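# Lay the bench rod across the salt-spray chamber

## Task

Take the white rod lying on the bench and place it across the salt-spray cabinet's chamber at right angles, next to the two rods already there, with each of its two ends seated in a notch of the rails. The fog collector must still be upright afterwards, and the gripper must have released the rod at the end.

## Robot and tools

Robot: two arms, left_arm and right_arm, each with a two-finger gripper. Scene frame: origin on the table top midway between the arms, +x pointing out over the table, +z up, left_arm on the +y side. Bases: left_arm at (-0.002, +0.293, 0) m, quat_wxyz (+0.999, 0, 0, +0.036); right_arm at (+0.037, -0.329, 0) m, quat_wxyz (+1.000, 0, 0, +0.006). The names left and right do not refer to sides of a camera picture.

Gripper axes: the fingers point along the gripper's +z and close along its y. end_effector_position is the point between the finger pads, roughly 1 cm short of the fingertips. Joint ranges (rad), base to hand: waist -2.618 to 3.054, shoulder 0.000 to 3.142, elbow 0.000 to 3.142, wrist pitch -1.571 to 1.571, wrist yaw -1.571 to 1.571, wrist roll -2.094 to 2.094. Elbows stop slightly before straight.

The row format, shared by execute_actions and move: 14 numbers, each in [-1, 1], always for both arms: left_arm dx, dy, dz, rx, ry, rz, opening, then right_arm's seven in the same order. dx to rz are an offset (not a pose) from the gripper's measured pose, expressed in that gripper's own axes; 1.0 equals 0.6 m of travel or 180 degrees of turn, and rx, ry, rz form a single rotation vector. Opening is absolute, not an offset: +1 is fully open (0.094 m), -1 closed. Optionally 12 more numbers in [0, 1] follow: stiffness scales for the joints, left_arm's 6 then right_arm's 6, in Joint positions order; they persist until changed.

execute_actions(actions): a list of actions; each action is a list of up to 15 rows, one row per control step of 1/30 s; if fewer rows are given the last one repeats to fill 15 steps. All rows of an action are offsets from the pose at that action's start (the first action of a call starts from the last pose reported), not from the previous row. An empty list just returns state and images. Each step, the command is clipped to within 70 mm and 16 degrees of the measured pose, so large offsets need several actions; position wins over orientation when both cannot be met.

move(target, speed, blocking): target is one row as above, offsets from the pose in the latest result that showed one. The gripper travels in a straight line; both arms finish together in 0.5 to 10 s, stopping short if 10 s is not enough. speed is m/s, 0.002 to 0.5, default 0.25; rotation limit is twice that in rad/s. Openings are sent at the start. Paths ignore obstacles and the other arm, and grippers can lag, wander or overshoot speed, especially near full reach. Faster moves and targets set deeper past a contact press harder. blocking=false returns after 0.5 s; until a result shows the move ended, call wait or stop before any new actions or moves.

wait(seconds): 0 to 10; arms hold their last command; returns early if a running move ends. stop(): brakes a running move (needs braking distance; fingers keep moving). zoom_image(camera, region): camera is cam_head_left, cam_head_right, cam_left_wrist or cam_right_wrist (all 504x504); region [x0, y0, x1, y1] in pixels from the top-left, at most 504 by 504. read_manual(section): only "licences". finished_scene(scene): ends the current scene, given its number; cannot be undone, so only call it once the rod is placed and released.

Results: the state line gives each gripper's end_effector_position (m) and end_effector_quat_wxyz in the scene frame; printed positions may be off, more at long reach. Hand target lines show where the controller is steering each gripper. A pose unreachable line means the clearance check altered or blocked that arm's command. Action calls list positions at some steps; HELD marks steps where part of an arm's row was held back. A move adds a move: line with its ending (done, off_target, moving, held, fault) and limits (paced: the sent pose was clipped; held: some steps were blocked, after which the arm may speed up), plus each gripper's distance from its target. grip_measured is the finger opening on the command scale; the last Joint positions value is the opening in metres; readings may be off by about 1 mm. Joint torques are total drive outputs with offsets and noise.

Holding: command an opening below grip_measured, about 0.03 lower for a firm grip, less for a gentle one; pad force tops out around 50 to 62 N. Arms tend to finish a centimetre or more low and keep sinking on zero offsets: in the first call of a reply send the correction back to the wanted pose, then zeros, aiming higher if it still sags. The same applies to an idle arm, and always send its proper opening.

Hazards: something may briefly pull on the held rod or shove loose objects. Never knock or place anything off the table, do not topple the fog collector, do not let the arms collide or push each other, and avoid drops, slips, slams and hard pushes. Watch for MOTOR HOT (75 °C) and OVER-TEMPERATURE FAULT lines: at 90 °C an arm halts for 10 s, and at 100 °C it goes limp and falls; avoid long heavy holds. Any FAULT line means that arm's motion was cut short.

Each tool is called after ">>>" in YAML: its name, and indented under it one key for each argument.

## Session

>>> execute_actions:
  actions: []

Scene clock: 0.00 s.
left_arm: end_effector_position=(+0.4141, +0.2268, +0.2933) grip_measured=+1.000 end_effector_quat_wxyz=(+0.587, -0.613, +0.528, -0.017) | right_arm: end_effector_position=(+0.6365, -0.5923, +0.1247) grip_measured=+1.000 end_effector_quat_wxyz=(+0.654, +0.088, +0.642, +0.390)
Joint positions: left_arm=[-0.64   1.779  1.674 -0.981 -1.212 -1.947  0.094] | right_arm=[-0.663  2.796  1.995  1.119 -1.03   0.949  0.094]
Joint velocities: left_arm=[-0.012 -0.002 -0.007  0.051 -0.022  0.022  0.   ] | right_arm=[ 0.012 -0.012 -0.017  0.051 -0.051 -0.051  0.   ]
Joint torques (N m, as the arm reports them, + toward a larger angle): no reading
Motor temperatures (°C, as the motors report them): left_arm=[26 29 29 33 26 27] | right_arm=[27 29 30 30 26 29]
Hand target (left_arm): +0.412, +0.230, +0.297; +0.593, -0.609, +0.527, -0.009
Hand target (right_arm): +0.637, -0.593, +0.130; +0.658, +0.084, +0.640, +0.387
Joint stiffness scale: left_arm=[1. 1. 1. 1. 1. 1.] | right_arm=[1. 1. 1. 1. 1. 1.]

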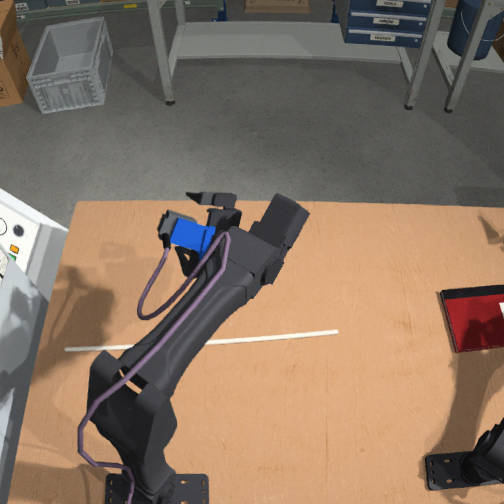

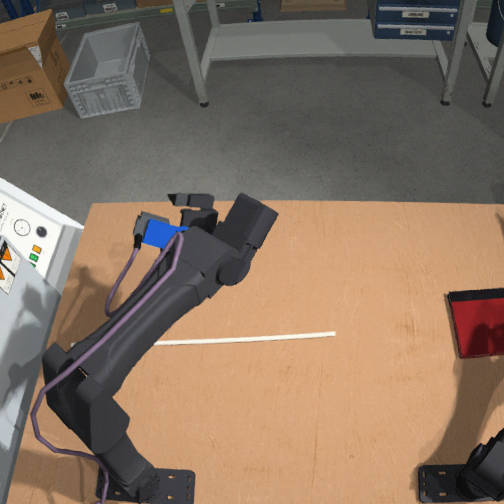

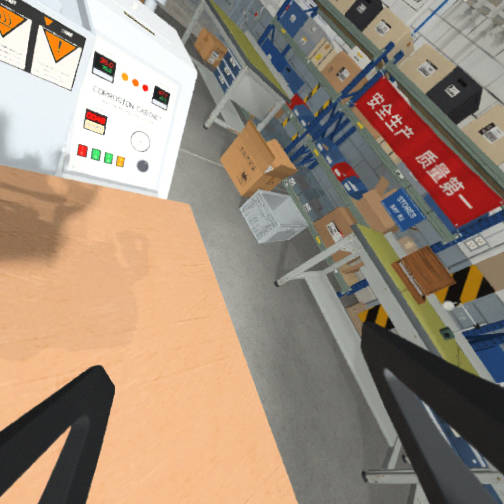

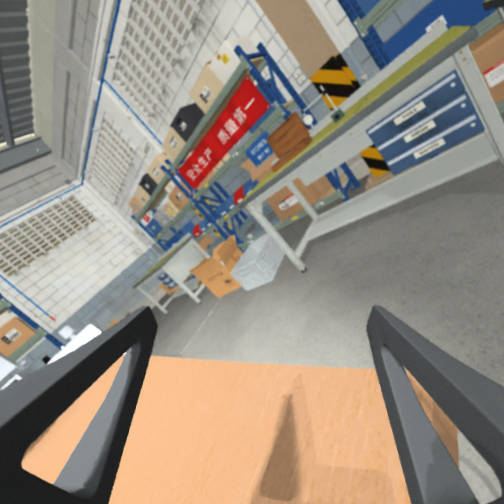

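>>> move:
  target: [0.15,0.338,-0.005,-0.302,0.261,0.017,0.3,0.265,0.94,-0.102,-0.100,0.090,-0.202,1]
  speed: 0.35

Scene clock: 5.17 s.
left_arm: end_effector_position=(+0.3287, +0.2084, +0.0977) grip_measured=+0.301 end_effector_quat_wxyz=(-0.005, +0.735, -0.678, +0.018) | right_arm: end_effector_position=(+0.3325, -0.1301, +0.3213) grip_measured=+1.000 end_effector_quat_wxyz=(+0.646, -0.279, +0.660, +0.265)
Joint positions: left_arm=[-0.322  1.809  1.453 -1.179  0.009 -1.901  0.061] | right_arm=[ 0.388  0.93   0.681  0.221 -0.389 -0.023  0.094]
Joint velocities: left_arm=[-0.007 -0.007 -0.012  0.037 -0.022  0.037  0.   ] | right_arm=[-0.022 -0.002 -0.007 -0.022 -0.007 -0.081  0.   ]
Joint torques (N m, as the arm reports them, + toward a larger angle): left_arm=[ 0.59 -9.46  4.5   0.33  0.05  0.06] | right_arm=[ 0.67 -2.08  9.09  1.66  0.07 -0.04]
Motor temperatures (°C, as the motors report them): left_arm=[26 30 30 33 26 27] | right_arm=[27 32 31 31 26 29]
Hand target (left_arm): +0.327, +0.211, +0.091; +0.000, +0.735, -0.678, +0.010
Hand target (right_arm): +0.331, -0.130, +0.328; +0.647, -0.280, +0.659, +0.261
Off the commanded pose (left_arm): 0.010 m, 2 deg.
Off the commanded pose (right_arm): 0.019 m, 2 deg.
Joint stiffness scale: left_arm=[1. 1. 1. 1. 1. 1.] | right_arm=[1. 1. 1. 1. 1. 1.]
move: off_target (right_arm)

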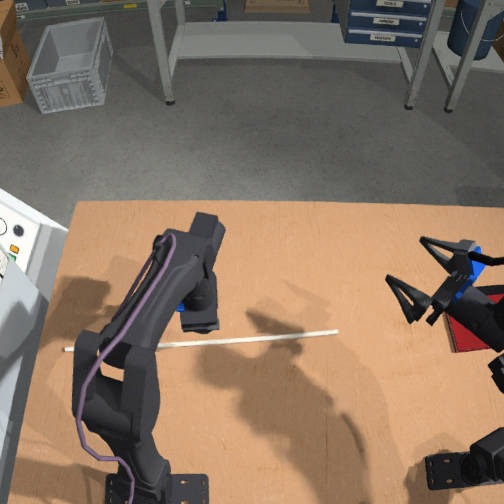

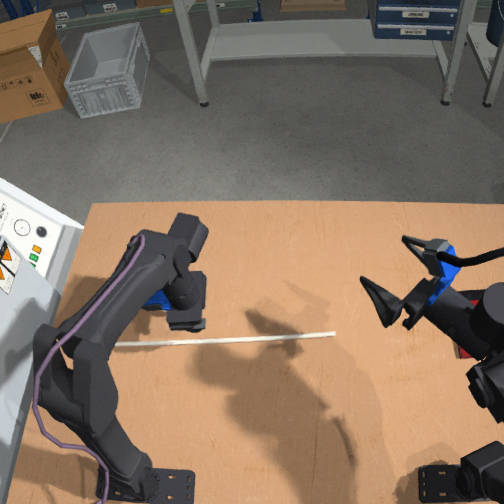

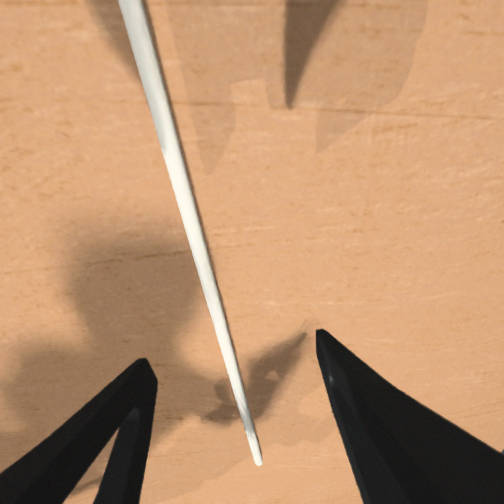

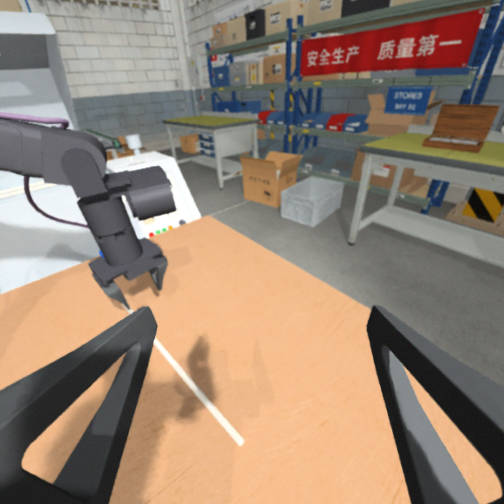

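>>> execute_actions:
  actions: []

Scene clock: 6.40 s.
left_arm: end_effector_position=(+0.3287, +0.2083, +0.0977) grip_measured=+0.301 end_effector_quat_wxyz=(-0.004, +0.735, -0.678, +0.018) | right_arm: end_effector_position=(+0.3328, -0.1304, +0.3210) grip_measured=+1.000 end_effector_quat_wxyz=(+0.645, -0.279, +0.660, +0.264)
Joint positions: left_arm=[-0.322  1.809  1.453 -1.179  0.009 -1.901  0.061] | right_arm=[ 0.388  0.93   0.681  0.219 -0.387 -0.023  0.094]
Joint velocities: left_arm=[-0.007 -0.007  0.017 -0.037 -0.11  -0.007 -0.001] | right_arm=[ 0.002 -0.002  0.002 -0.022  0.007 -0.022  0.   ]
Joint torques (N m, as the arm reports them, + toward a larger angle): left_arm=[ 0.57 -9.44  4.5   0.34  0.05  0.08] | right_arm=[ 0.69 -2.08  9.1   1.65  0.05 -0.03]
Motor temperatures (°C, as the motors report them): left_arm=[26 31 30 33 26 27] | right_arm=[27 32 31 31 26 29]
Hand target (left_arm): +0.327, +0.211, +0.091; +0.000, +0.735, -0.678, +0.010
Hand target (right_arm): +0.331, -0.130, +0.328; +0.648, -0.280, +0.659, +0.261
Off the commanded pose (left_arm): 0.010 m, 2 deg.
Off the commanded pose (right_arm): 0.019 m, 2 deg.
Joint stiffness scale: left_arm=[1. 1. 1. 1. 1. 1.] | right_arm=[1. 1. 1. 1. 1. 1.]

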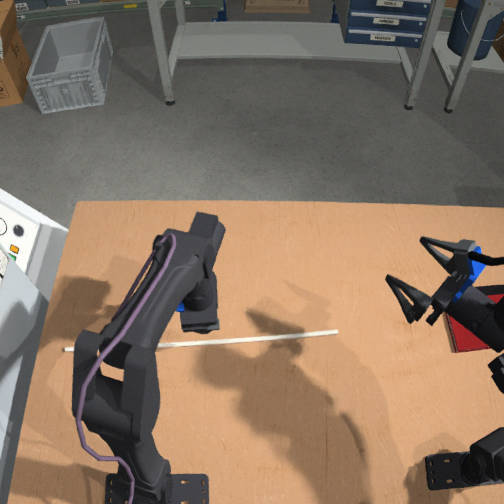

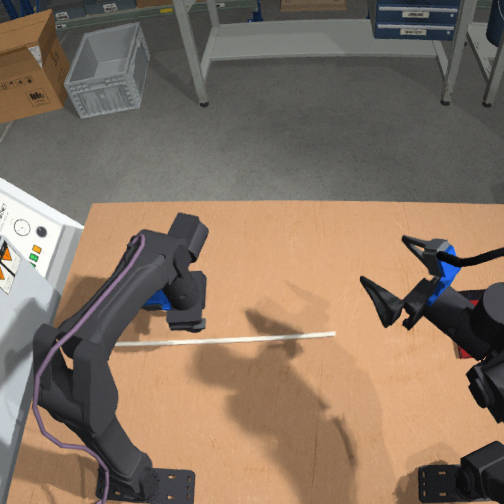

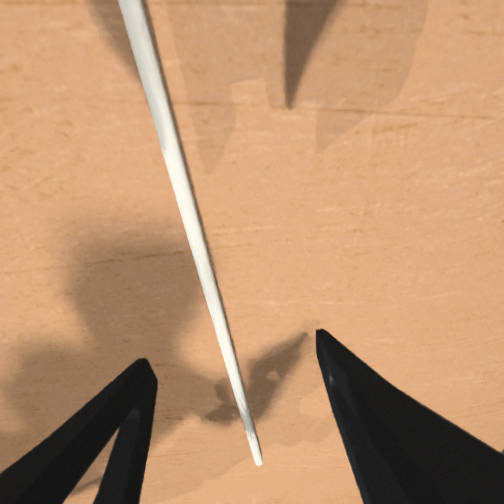

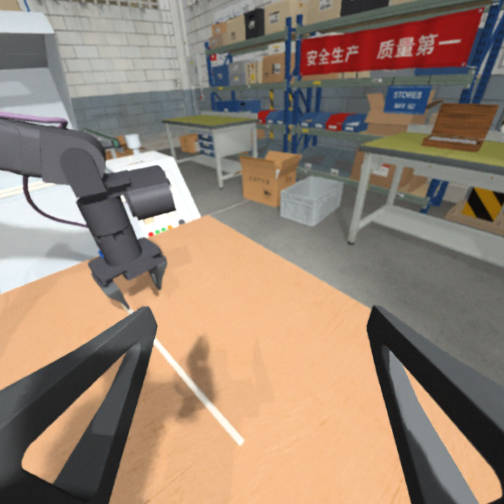

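>>> move:
  target: [-0.01, 0.02, 0.075, 0, 0, 0, 0.3, -0.232, 0.51, -0.086, -0.25, 0, 0, 1]
  speed: 0.2

Scene clock: 9.43 s.
left_arm: end_effector_position=(+0.3209, +0.2103, +0.0544) grip_measured=+0.301 end_effector_quat_wxyz=(-0.005, +0.735, -0.678, +0.019) | right_arm: end_effector_position=(+0.0751, +0.0534, +0.4522) grip_measured=+1.000 end_effector_quat_wxyz=(+0.495, -0.512, +0.502, +0.490)
Joint positions: left_arm=[-0.322  1.809  1.277 -1.     0.009 -1.901  0.061] | right_arm=[ 1.367  1.13   1.306 -0.206 -0.196 -0.021  0.094]
Joint velocities: left_arm=[-0.012 -0.022 -0.007  0.007  0.066 -0.037 -0.001] | right_arm=[-0.022  0.007  0.002 -0.022  0.022  0.051  0.   ]
Joint torques (N m, as the arm reports them, + toward a larger angle): left_arm=[  0.4  -10.89   4.06   0.35   0.04   0.06] | right_arm=[ 0.56 -1.82  8.64  1.69  0.05  0.05]
Motor temperatures (°C, as the motors report them): left_arm=[26 31 30 33 26 27] | right_arm=[27 31 32 32 26 29]
Hand target (left_arm): +0.318, +0.213, +0.052; -0.005, +0.735, -0.678, +0.018
Hand target (right_arm): +0.074, +0.054, +0.453; +0.491, -0.513, +0.508, +0.488
Off the commanded pose (left_arm): 0.004 m, 0 deg.
Off the commanded pose (right_arm): 0.008 m, 2 deg.
Joint stiffness scale: left_arm=[1. 1. 1. 1. 1. 1.] | right_arm=[1. 1. 1. 1. 1. 1.]
move: done

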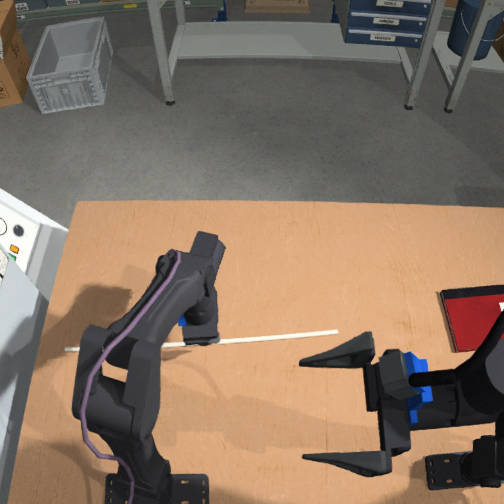

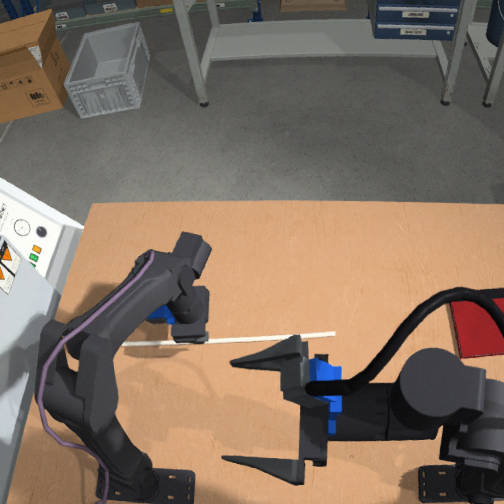

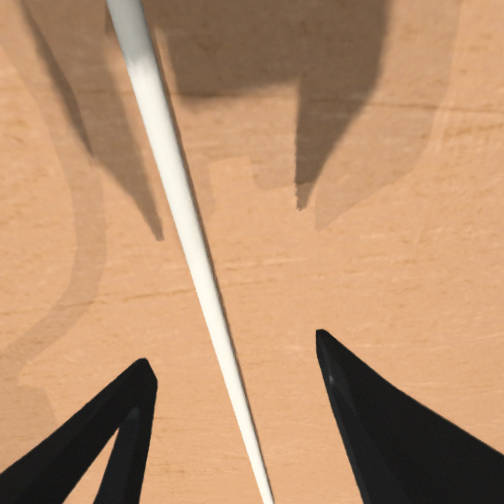

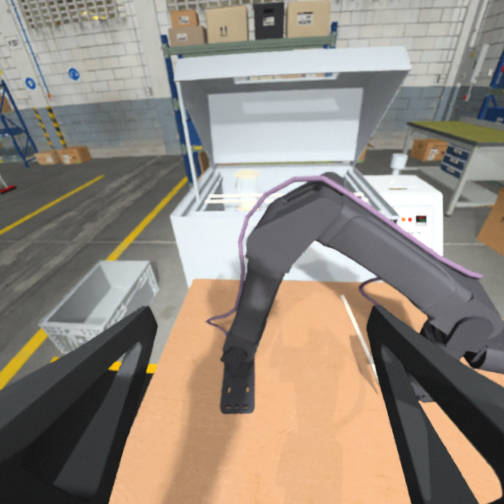

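>>> move:
  target: [-0.005, 0.02, 0.045, 0, 0, 0, 0.3, 0, 0, 0, 0, 0, 0, 1]
  speed: 0.08

Scene clock: 10.67 s.
left_arm: end_effector_position=(+0.3130, +0.2123, +0.0294) grip_measured=+0.301 end_effector_quat_wxyz=(-0.006, +0.735, -0.678, +0.021) | right_arm: end_effector_position=(+0.0752, +0.0534, +0.4518) grip_measured=+1.000 end_effector_quat_wxyz=(+0.495, -0.512, +0.503, +0.490)
Joint positions: left_arm=[-0.322  1.809  1.171 -0.891  0.009 -1.901  0.061] | right_arm=[ 1.367  1.13   1.306 -0.207 -0.196 -0.021  0.094]
Joint velocities: left_arm=[-0.007 -0.007 -0.007  0.037  0.022  0.022 -0.   ] | right_arm=[-0.002  0.002  0.002 -0.037 -0.037 -0.066  0.   ]
Joint torques (N m, as the arm reports them, + toward a larger angle): left_arm=[ -0.34 -10.37   4.01   0.36   0.03  -0.02] | right_arm=[ 0.01 -2.43  6.65  1.95 -0.02  0.01]
Motor temperatures (°C, as the motors report them): left_arm=[26 32 30 33 26 27] | right_arm=[27 31 32 32 26 29]
Hand target (left_arm): +0.310, +0.212, +0.027; -0.005, +0.735, -0.678, +0.019
Hand target (right_arm): +0.075, +0.053, +0.452; +0.495, -0.512, +0.502, +0.490
Off the commanded pose (left_arm): 0.004 m, 0 deg.
Off the commanded pose (right_arm): 0.000 m, 0 deg.
Joint stiffness scale: left_arm=[1. 1. 1. 1. 1. 1.] | right_arm=[1. 1. 1. 1. 1. 1.]
move: done

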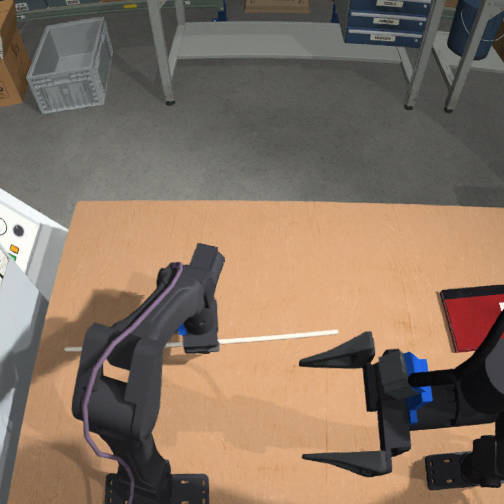

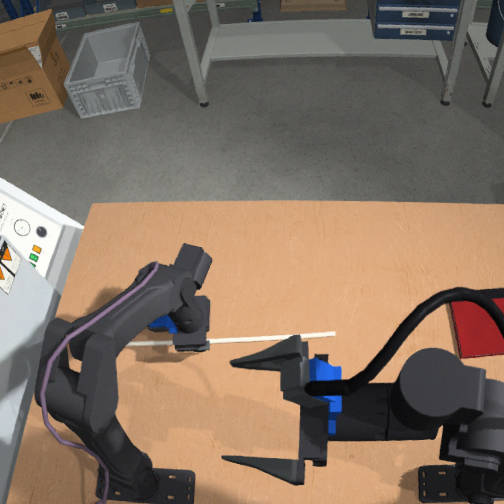

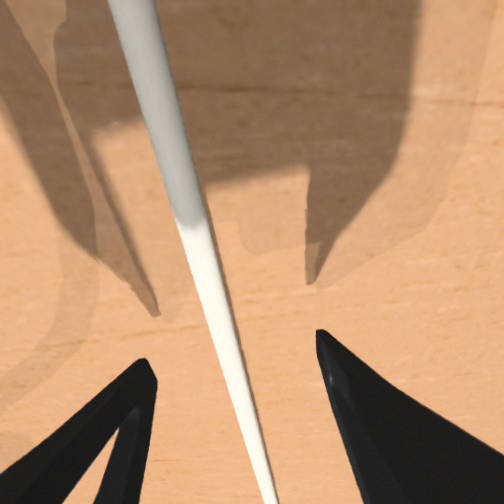

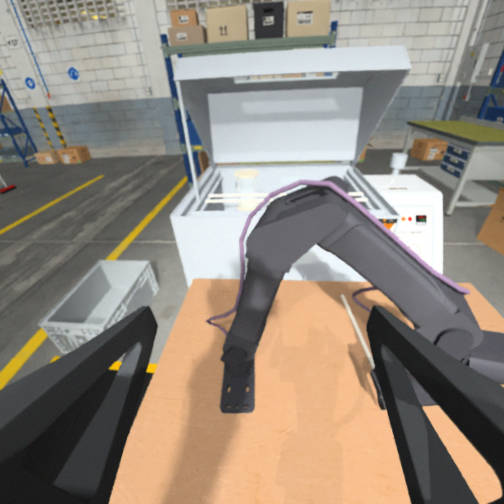

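>>> move:
  target: [0, 0.013, 0.022, 0, 0, 0, 0.1, 0, 0, 0, 0, 0, 0, 1]
  speed: 0.03

Scene clock: 11.77 s.
left_arm: end_effector_position=(+0.3095, +0.2132, +0.0192) grip_measured=+0.102 end_effector_quat_wxyz=(-0.007, +0.735, -0.677, +0.022) | right_arm: end_effector_position=(+0.0752, +0.0534, +0.4518) grip_measured=+1.000 end_effector_quat_wxyz=(+0.495, -0.512, +0.503, +0.490)
Joint positions: left_arm=[-0.322  1.809  1.127 -0.843  0.009 -1.902  0.052] | right_arm=[ 1.367  1.13   1.306 -0.207 -0.196 -0.021  0.094]
Joint velocities: left_arm=[-0.002 -0.007  0.007  0.037  0.022  0.007 -0.002] | right_arm=[-0.012 -0.007 -0.007 -0.051 -0.051 -0.022  0.   ]
Joint torques (N m, as the arm reports them, + toward a larger angle): left_arm=[ -0.73 -10.08   3.86   0.34   0.03  -0.06] | right_arm=[ 0.   -2.47  6.66  1.92 -0.03  0.02]
Motor temperatures (°C, as the motors report them): left_arm=[26 32 30 33 26 27] | right_arm=[27 31 32 33 26 29]
Hand target (left_arm): +0.306, +0.212, +0.016; -0.006, +0.735, -0.678, +0.021
Hand target (right_arm): +0.075, +0.053, +0.452; +0.495, -0.512, +0.503, +0.490
Off the commanded pose (left_arm): 0.005 m, 0 deg.
Off the commanded pose (right_arm): 0.000 m, 0 deg.
Joint stiffness scale: left_arm=[1. 1. 1. 1. 1. 1.] | right_arm=[1. 1. 1. 1. 1. 1.]
move: done

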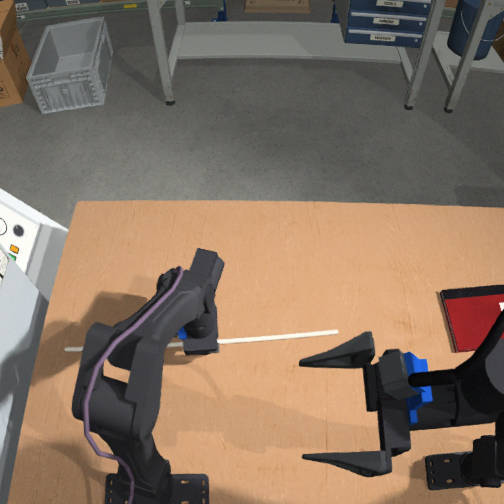

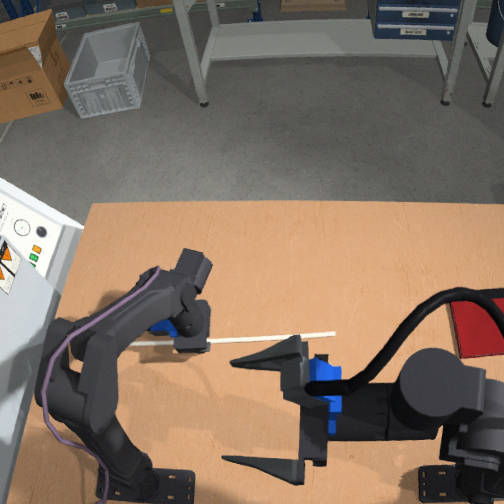

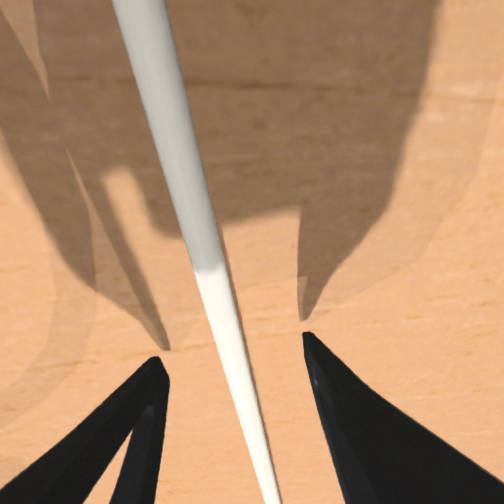

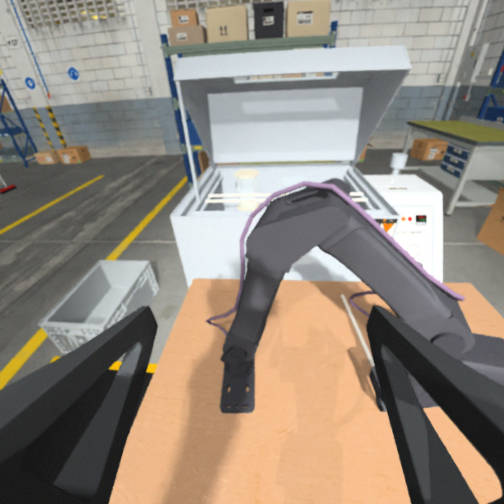

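>>> move:
  target: [0, 0.003, 0.012, 0, 0, 0, -0.3, 0, 0, 0, 0, 0, 0, 1]
  speed: 0.02

Scene clock: 12.70 s.
left_arm: end_effector_position=(+0.3147, +0.2119, +0.0195) grip_measured=-0.299 end_effector_quat_wxyz=(-0.012, +0.735, -0.677, +0.032) | right_arm: end_effector_position=(+0.0752, +0.0534, +0.4518) grip_measured=+1.000 end_effector_quat_wxyz=(+0.495, -0.512, +0.503, +0.490)
Joint positions: left_arm=[-0.322  1.809  1.127 -0.821  0.009 -1.902  0.033] | right_arm=[ 1.367  1.13   1.306 -0.207 -0.196 -0.021  0.094]
Joint velocities: left_arm=[-0.017 -0.012 -0.012  0.051 -0.007  0.022 -0.   ] | right_arm=[-0.012 -0.007  0.007 -0.066 -0.037  0.037  0.   ]
Joint torques (N m, as the arm reports them, + toward a larger angle): left_arm=[-0.2  -9.21  3.55  0.39  0.04 -0.01] | right_arm=[-0.02 -2.44  6.71  1.91 -0.04  0.01]
Motor temperatures (°C, as the motors report them): left_arm=[26 32 30 33 26 27] | right_arm=[27 31 32 33 26 29]
Hand target (left_arm): +0.308, +0.213, +0.012; -0.007, +0.735, -0.677, +0.022
Hand target (right_arm): +0.075, +0.053, +0.452; +0.495, -0.512, +0.503, +0.490
Off the commanded pose (left_arm): 0.010 m, 1 deg.
Off the commanded pose (right_arm): 0.000 m, 0 deg.
Joint stiffness scale: left_arm=[1. 1. 1. 1. 1. 1.] | right_arm=[1. 1. 1. 1. 1. 1.]
move: done

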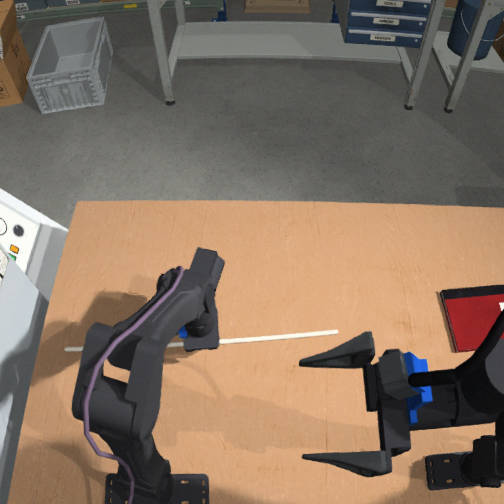

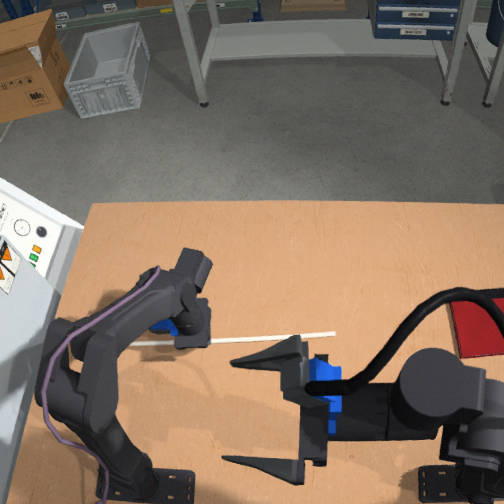

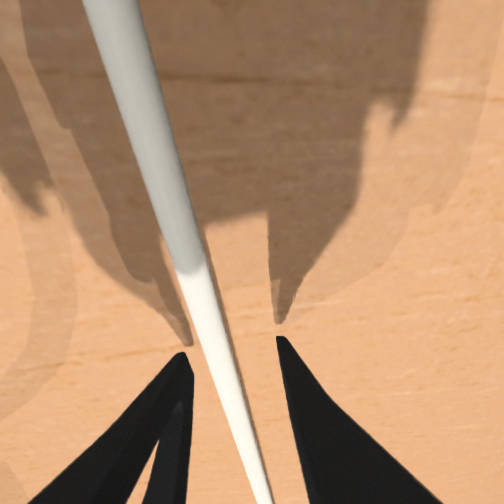

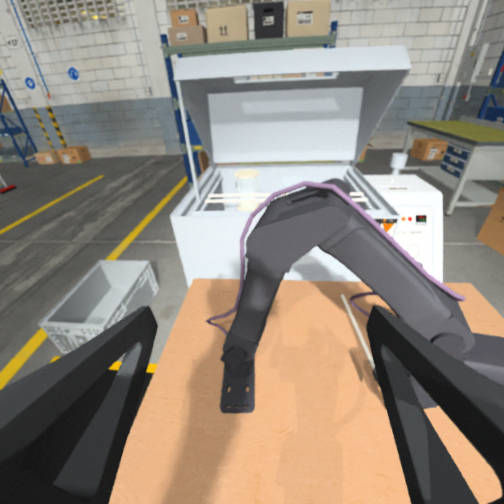

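>>> move:
  target: [0, 0.016, 0.02, -0.012, 0, 0, -0.2, 0, 0, 0, 0, 0, 0, 1]
  speed: 0.02

Scene clock: 14.20 s.
left_arm: end_effector_position=(+0.3151, +0.2099, +0.0196) grip_measured=-0.201 end_effector_quat_wxyz=(-0.008, +0.735, -0.677, +0.036) | right_arm: end_effector_position=(+0.0752, +0.0534, +0.4518) grip_measured=+1.000 end_effector_quat_wxyz=(+0.495, -0.512, +0.503, +0.490)
Joint positions: left_arm=[-0.322  1.809  1.127 -0.818  0.019 -1.902  0.038] | right_arm=[ 1.367  1.13   1.306 -0.207 -0.196 -0.021  0.094]
Joint velocities: left_arm=[ 0.002  0.002  0.012 -0.007  0.007 -0.051 -0.001] | right_arm=[ 0.002 -0.022 -0.017 -0.022  0.022  0.022  0.   ]
Joint torques (N m, as the arm reports them, + toward a larger angle): left_arm=[-0.28 -7.85  3.43  0.4   0.06 -0.02] | right_arm=[ 0.04 -2.45  6.68  1.92 -0.03  0.02]
Motor temperatures (°C, as the motors report them): left_arm=[26 32 30 33 26 27] | right_arm=[27 31 32 33 26 29]
Hand target (left_arm): +0.306, +0.211, +0.008; +0.002, +0.735, -0.677, +0.019
Hand target (right_arm): +0.075, +0.053, +0.452; +0.495, -0.512, +0.503, +0.490
Off the commanded pose (left_arm): 0.016 m, 2 deg.
Off the commanded pose (right_arm): 0.000 m, 0 deg.
Joint stiffness scale: left_arm=[1. 1. 1. 1. 1. 1.] | right_arm=[1. 1. 1. 1. 1. 1.]
move: off_target (left_arm)

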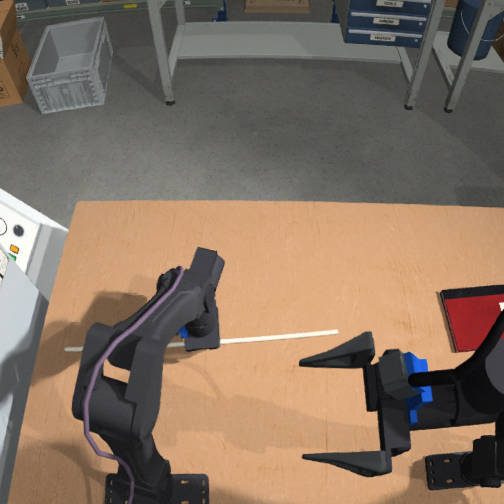

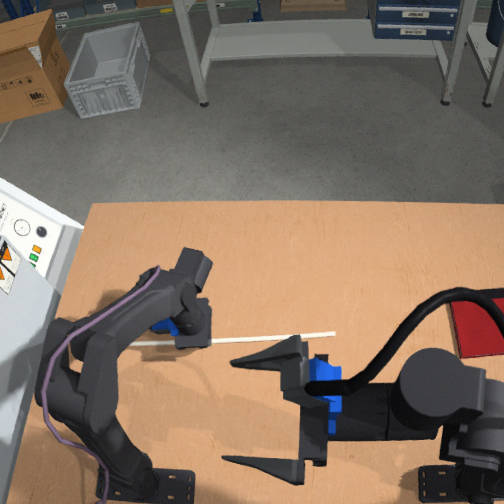

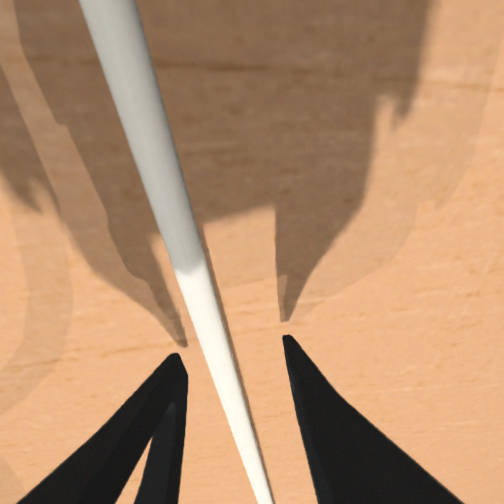

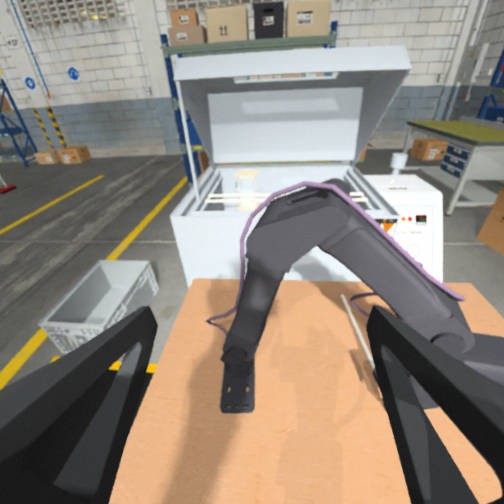

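>>> move:
  target: [0, 0.022, 0.027, -0.012, 0, 0, -0.2, 0, 0, 0, 0, 0, 0, 1]
  speed: 0.03

Scene clock: 15.67 s.
left_arm: end_effector_position=(+0.3099, +0.2094, +0.0129) grip_measured=-0.201 end_effector_quat_wxyz=(-0.002, +0.735, -0.677, +0.035) | right_arm: end_effector_position=(+0.0752, +0.0534, +0.4518) grip_measured=+1.000 end_effector_quat_wxyz=(+0.495, -0.512, +0.503, +0.490)
Joint positions: left_arm=[-0.322  1.809  1.098 -0.796  0.029 -1.902  0.038] | right_arm=[ 1.367  1.13   1.306 -0.207 -0.196 -0.021  0.094]
Joint velocities: left_arm=[-0.012  0.007 -0.002  0.051 -0.081  0.022  0.001] | right_arm=[-0.022 -0.017 -0.017 -0.007 -0.037 -0.007  0.   ]
Joint torques (N m, as the arm reports them, + toward a larger angle): left_arm=[-0.65 -7.93  3.76  0.38  0.09 -0.05] | right_arm=[-0.02 -2.42  6.68  1.92 -0.03  0.01]
Motor temperatures (°C, as the motors report them): left_arm=[26 32 30 33 26 27] | right_arm=[27 31 32 34 26 29]
Hand target (left_arm): +0.303, +0.208, +0.003; +0.006, +0.735, -0.678, +0.023
Hand target (right_arm): +0.075, +0.053, +0.452; +0.495, -0.512, +0.503, +0.490
Off the commanded pose (left_arm): 0.012 m, 2 deg.
Off the commanded pose (right_arm): 0.000 m, 0 deg.
Joint stiffness scale: left_arm=[1. 1. 1. 1. 1. 1.] | right_arm=[1. 1. 1. 1. 1. 1.]
move: off_target (left_arm)

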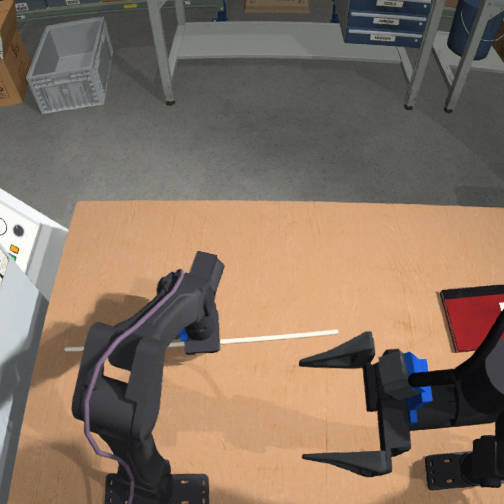

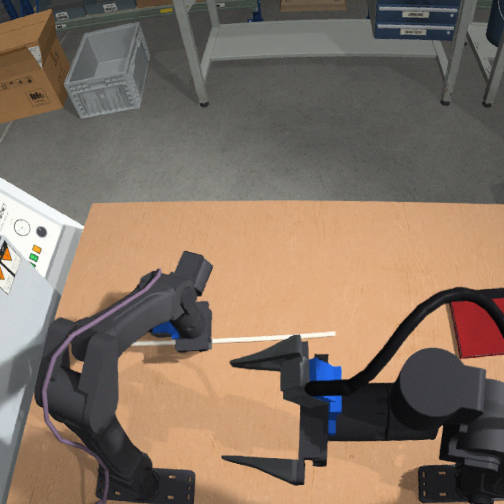

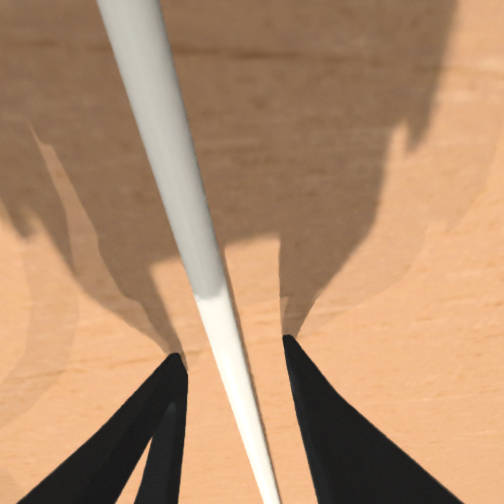

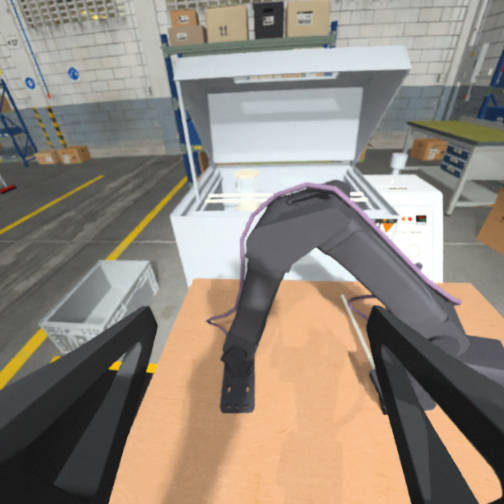

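>>> move:
  target: [0, 0.014, 0.024, 0, 0, 0, -0.3, 0, 0, 0, 0, 0, 0, 1]
  speed: 0.03

Scene clock: 16.70 s.
left_arm: end_effector_position=(+0.3129, +0.2085, +0.0119) grip_measured=-0.299 end_effector_quat_wxyz=(-0.008, +0.735, -0.676, +0.047) | right_arm: end_effector_position=(+0.0752, +0.0534, +0.4518) grip_measured=+1.000 end_effector_quat_wxyz=(+0.495, -0.512, +0.503, +0.490)
Joint positions: left_arm=[-0.322  1.8    1.08  -0.761  0.03  -1.905  0.033] | right_arm=[ 1.367  1.13   1.306 -0.207 -0.196 -0.021  0.094]
Joint velocities: left_arm=[-0.002 -0.002 -0.002 -0.066 -0.007  0.037  0.001] | right_arm=[-0.027 -0.012  0.007 -0.022  0.051  0.037  0.   ]
Joint torques (N m, as the arm reports them, + toward a larger angle): left_arm=[-0.86 -8.63  2.08  0.66  0.04 -0.07] | right_arm=[-0.05 -2.44  6.69  1.93 -0.03  0.02]
Motor temperatures (°C, as the motors report them): left_arm=[26 32 30 33 26 27] | right_arm=[27 31 32 34 26 29]
Hand target (left_arm): +0.302, +0.208, -0.001; -0.002, +0.735, -0.677, +0.035
Hand target (right_arm): +0.075, +0.053, +0.452; +0.495, -0.512, +0.503, +0.490
Off the commanded pose (left_arm): 0.017 m, 1 deg.
Off the commanded pose (right_arm): 0.000 m, 0 deg.
Joint stiffness scale: left_arm=[1. 1. 1. 1. 1. 1.] | right_arm=[1. 1. 1. 1. 1. 1.]
move: off_target (left_arm)

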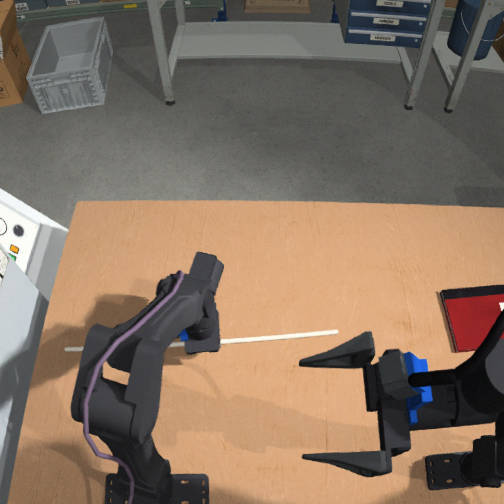

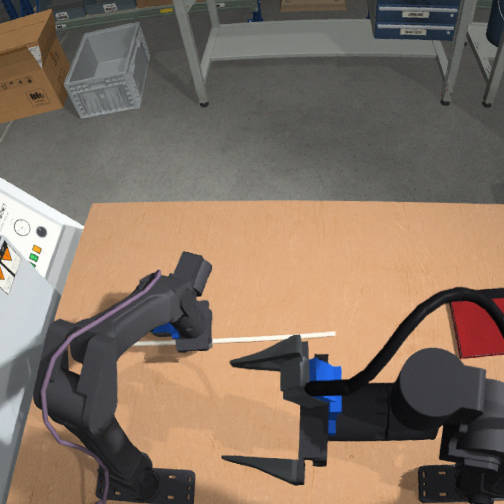

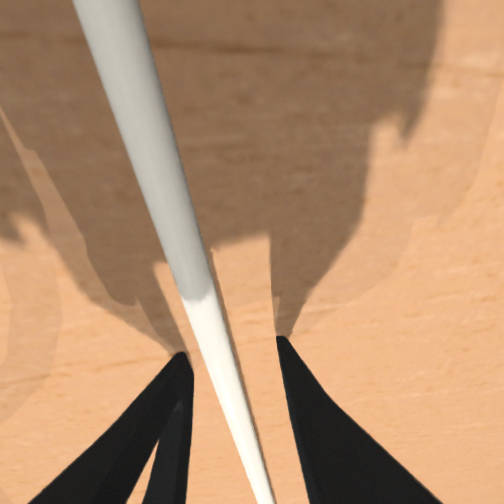

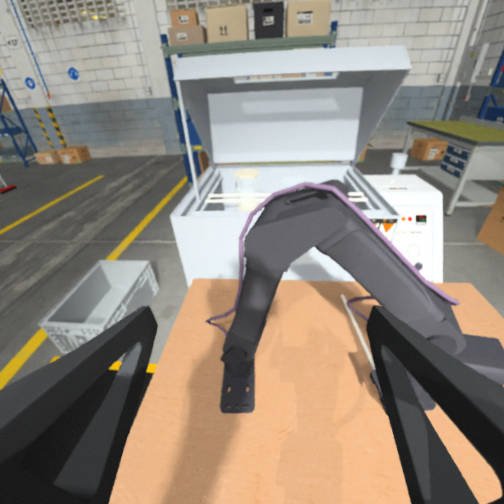

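>>> move:
  target: [0, 0.008, 0.003, -0.024, -0.018, 0, -0.3, 0, 0, 0, 0, 0, 0, 1]
  speed: 0.03

Scene clock: 19.07 s.
left_arm: end_effector_position=(+0.3112, +0.2081, +0.0118) grip_measured=-0.299 end_effector_quat_wxyz=(+0.001, +0.738, -0.675, +0.019) | right_arm: end_effector_position=(+0.0752, +0.0534, +0.4518) grip_measured=+1.000 end_effector_quat_wxyz=(+0.495, -0.512, +0.503, +0.490)
Joint positions: left_arm=[-0.33   1.842  1.138 -0.833  0.02  -1.916  0.033] | right_arm=[ 1.367  1.13   1.306 -0.207 -0.196 -0.021  0.094]
Joint velocities: left_arm=[-0.012 -0.017 -0.017 -0.022 -0.051  0.007  0.002] | right_arm=[ 0.007 -0.012 -0.007  0.066 -0.081  0.037  0.   ]
Joint torques (N m, as the arm reports them, + toward a larger angle): left_arm=[-1.06 -8.2   6.26 -0.04 -0.13 -0.05] | right_arm=[-0.01 -2.46  6.66  1.91 -0.02  0.01]
Motor temperatures (°C, as the motors report them): left_arm=[26 32 30 32 26 27] | right_arm=[27 31 32 34 26 29]
Hand target (left_arm): +0.308, +0.208, +0.010; +0.001, +0.736, -0.677, +0.001
Hand target (right_arm): +0.075, +0.053, +0.452; +0.495, -0.512, +0.503, +0.490
Off the commanded pose (left_arm): 0.004 m, 2 deg.
Off the commanded pose (right_arm): 0.000 m, 0 deg.
Joint stiffness scale: left_arm=[1. 1. 1. 1. 1. 1.] | right_arm=[1. 1. 1. 1. 1. 1.]
move: done

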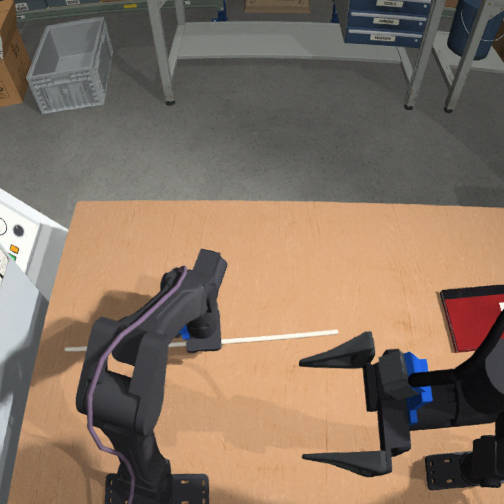

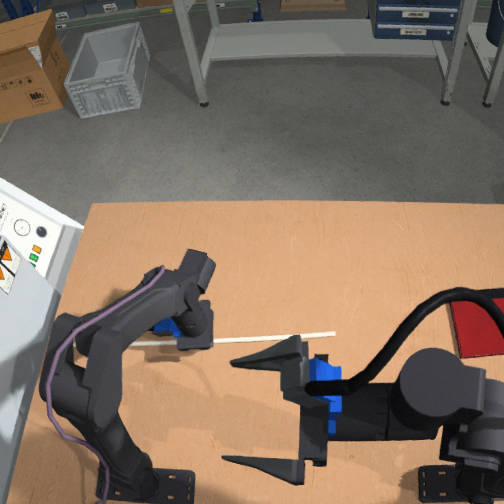

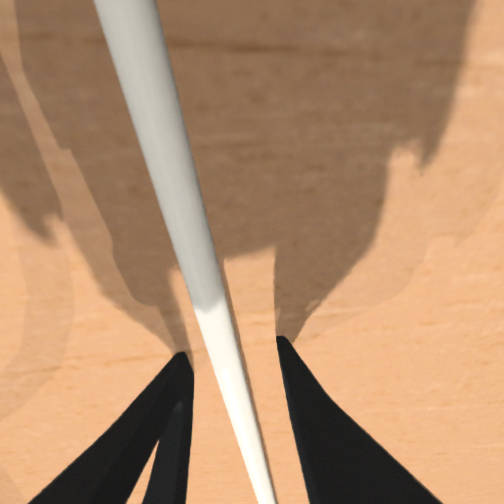

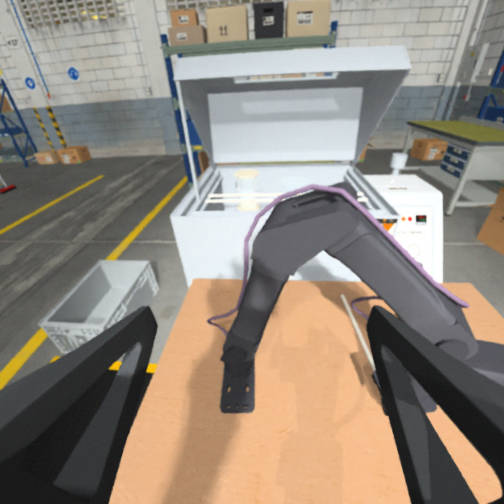

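Good. Close gradually.

>>> execute_actions:
  actions:
    - [[0,0,0.002,0,0,0,-0.4,0,0,0,0,0,0,1],[0,0,0.002,0,0,0,-0.45,0,0,0,0,0,0,1],[0,0,0.002,0,0,0,-0.5,0,0,0,0,0,0,1],[0,0,0.002,0,0,0,-0.55,0,0,0,0,0,0,1],[0,0,0.002,0,0,0,-0.6,0,0,0,0,0,0,1],[0,0,0.002,0,0,0,-0.64,0,0,0,0,0,0,1],[0,0,0.002,0,0,0,-0.68,0,0,0,0,0,0,1],[0,0,0.002,0,0,0,-0.71,0,0,0,0,0,0,1],[0,0,0.002,0,0,0,-0.74,0,0,0,0,0,0,1],[0,0,0.002,0,0,0,-0.76,0,0,0,0,0,0,1]]
    - [[0,0,0.002,0,0,0,-0.78,0,0,0,0,0,0,1],[0,0,0.002,0,0,0,-0.79,0,0,0,0,0,0,1],[0,0,0.002,0,0,0,-0.80,0,0,0,0,0,0,1],[0,0,0.002,0,0,0,-0.81,0,0,0,0,0,0,1],[0,0,0.002,0,0,0,-0.82,0,0,0,0,0,0,1],[0,0,0.002,0,0,0,-0.83,0,0,0,0,0,0,1],[0,0,0.002,0,0,0,-0.84,0,0,0,0,0,0,1]]

Scene clock: 20.60 s.
left_arm: end_effector_position=(+0.3110, +0.2081, +0.0118) grip_measured=-0.821 end_effector_quat_wxyz=(+0.001, +0.738, -0.675, +0.019) | right_arm: end_effector_position=(+0.0752, +0.0534, +0.4518) grip_measured=+1.000 end_effector_quat_wxyz=(+0.495, -0.512, +0.503, +0.490)
Joint positions: left_arm=[-0.33   1.842  1.138 -0.834  0.02  -1.917  0.008] | right_arm=[ 1.367  1.13   1.306 -0.207 -0.196 -0.021  0.094]
Joint velocities: left_arm=[ 0.002 -0.012  0.002  0.022  0.037 -0.007  0.001] | right_arm=[ 0.007  0.022  0.007 -0.037  0.022 -0.007  0.   ]
Joint torques (N m, as the arm reports them, + toward a larger angle): left_arm=[-0.06 -9.96  4.74  0.31  0.04  0.01] | right_arm=[-0.02 -2.39  6.67  1.91 -0.03  0.02]
Motor temperatures (°C, as the motors report them): left_arm=[26 32 31 32 26 27] | right_arm=[27 31 32 35 26 29]
Hand target (left_arm): +0.311, +0.208, +0.011; +0.001, +0.738, -0.675, +0.019
Hand target (right_arm): +0.075, +0.053, +0.452; +0.495, -0.512, +0.503, +0.490
Off the commanded pose (left_arm): 0.001 m, 0 deg.
Off the commanded pose (right_arm): 0.000 m, 0 deg.
Joint stiffness scale: left_arm=[1. 1. 1. 1. 1. 1.] | right_arm=[1. 1. 1. 1. 1. 1.]
Step readings (end_effector_position; steps 1 to 15: 1st action; 16 to 30: 2nd action):
0: left_arm (+0.3106, +0.2083, +0.0117) | right_arm (+0.0752, +0.0534, +0.4518)
1: left_arm (+0.3106, +0.2083, +0.0117) | right_arm (+0.0752, +0.0534, +0.4518)
2: left_arm (+0.3105, +0.2082, +0.0117) | right_arm (+0.0752, +0.0534, +0.4518)
4: left_arm (+0.3106, +0.2082, +0.0117) | right_arm (+0.0752, +0.0534, +0.4518)
8: left_arm (+0.3107, +0.2082, +0.0118) | right_arm (+0.0752, +0.0534, +0.4518)
15: left_arm (+0.3110, +0.2081, +0.0118) | right_arm (+0.0752, +0.0534, +0.4518)
16: left_arm (+0.3110, +0.2081, +0.0118) | right_arm (+0.0752, +0.0534, +0.4518)
17: left_arm (+0.3110, +0.2081, +0.0118) | right_arm (+0.0752, +0.0534, +0.4518)
19: left_arm (+0.3110, +0.2081, +0.0118) | right_arm (+0.0752, +0.0534, +0.4518)
23: left_arm (+0.3110, +0.2081, +0.0118) | right_arm (+0.0752, +0.0534, +0.4518)
30: end_effector_position above

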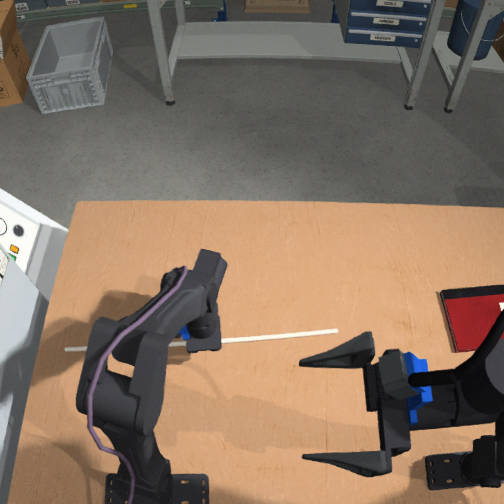

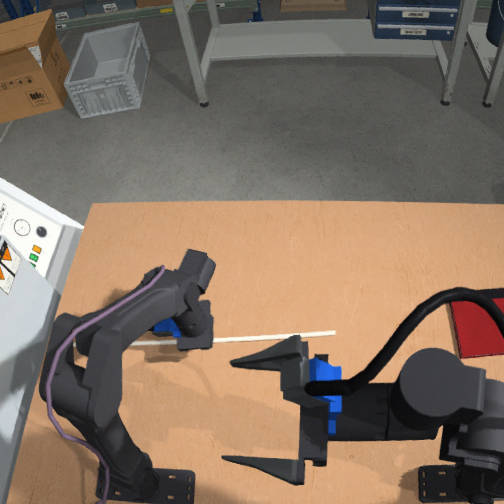

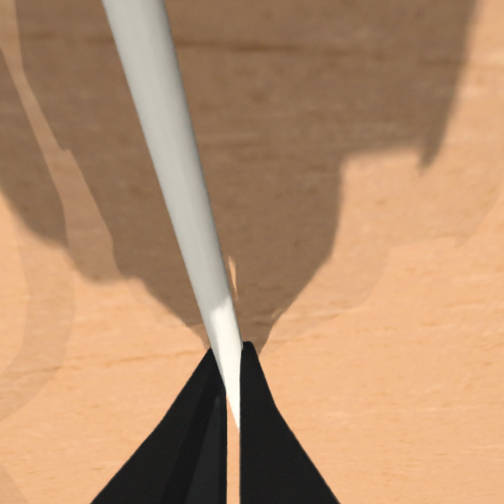

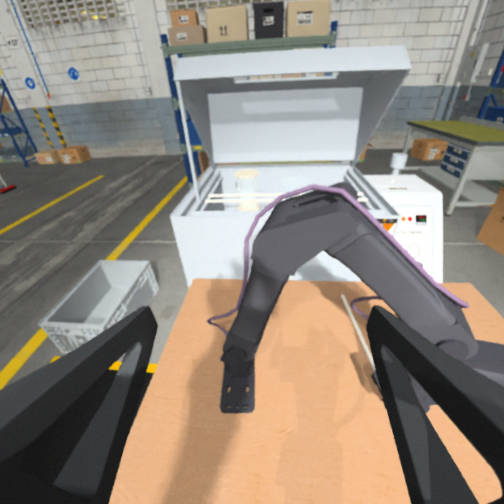

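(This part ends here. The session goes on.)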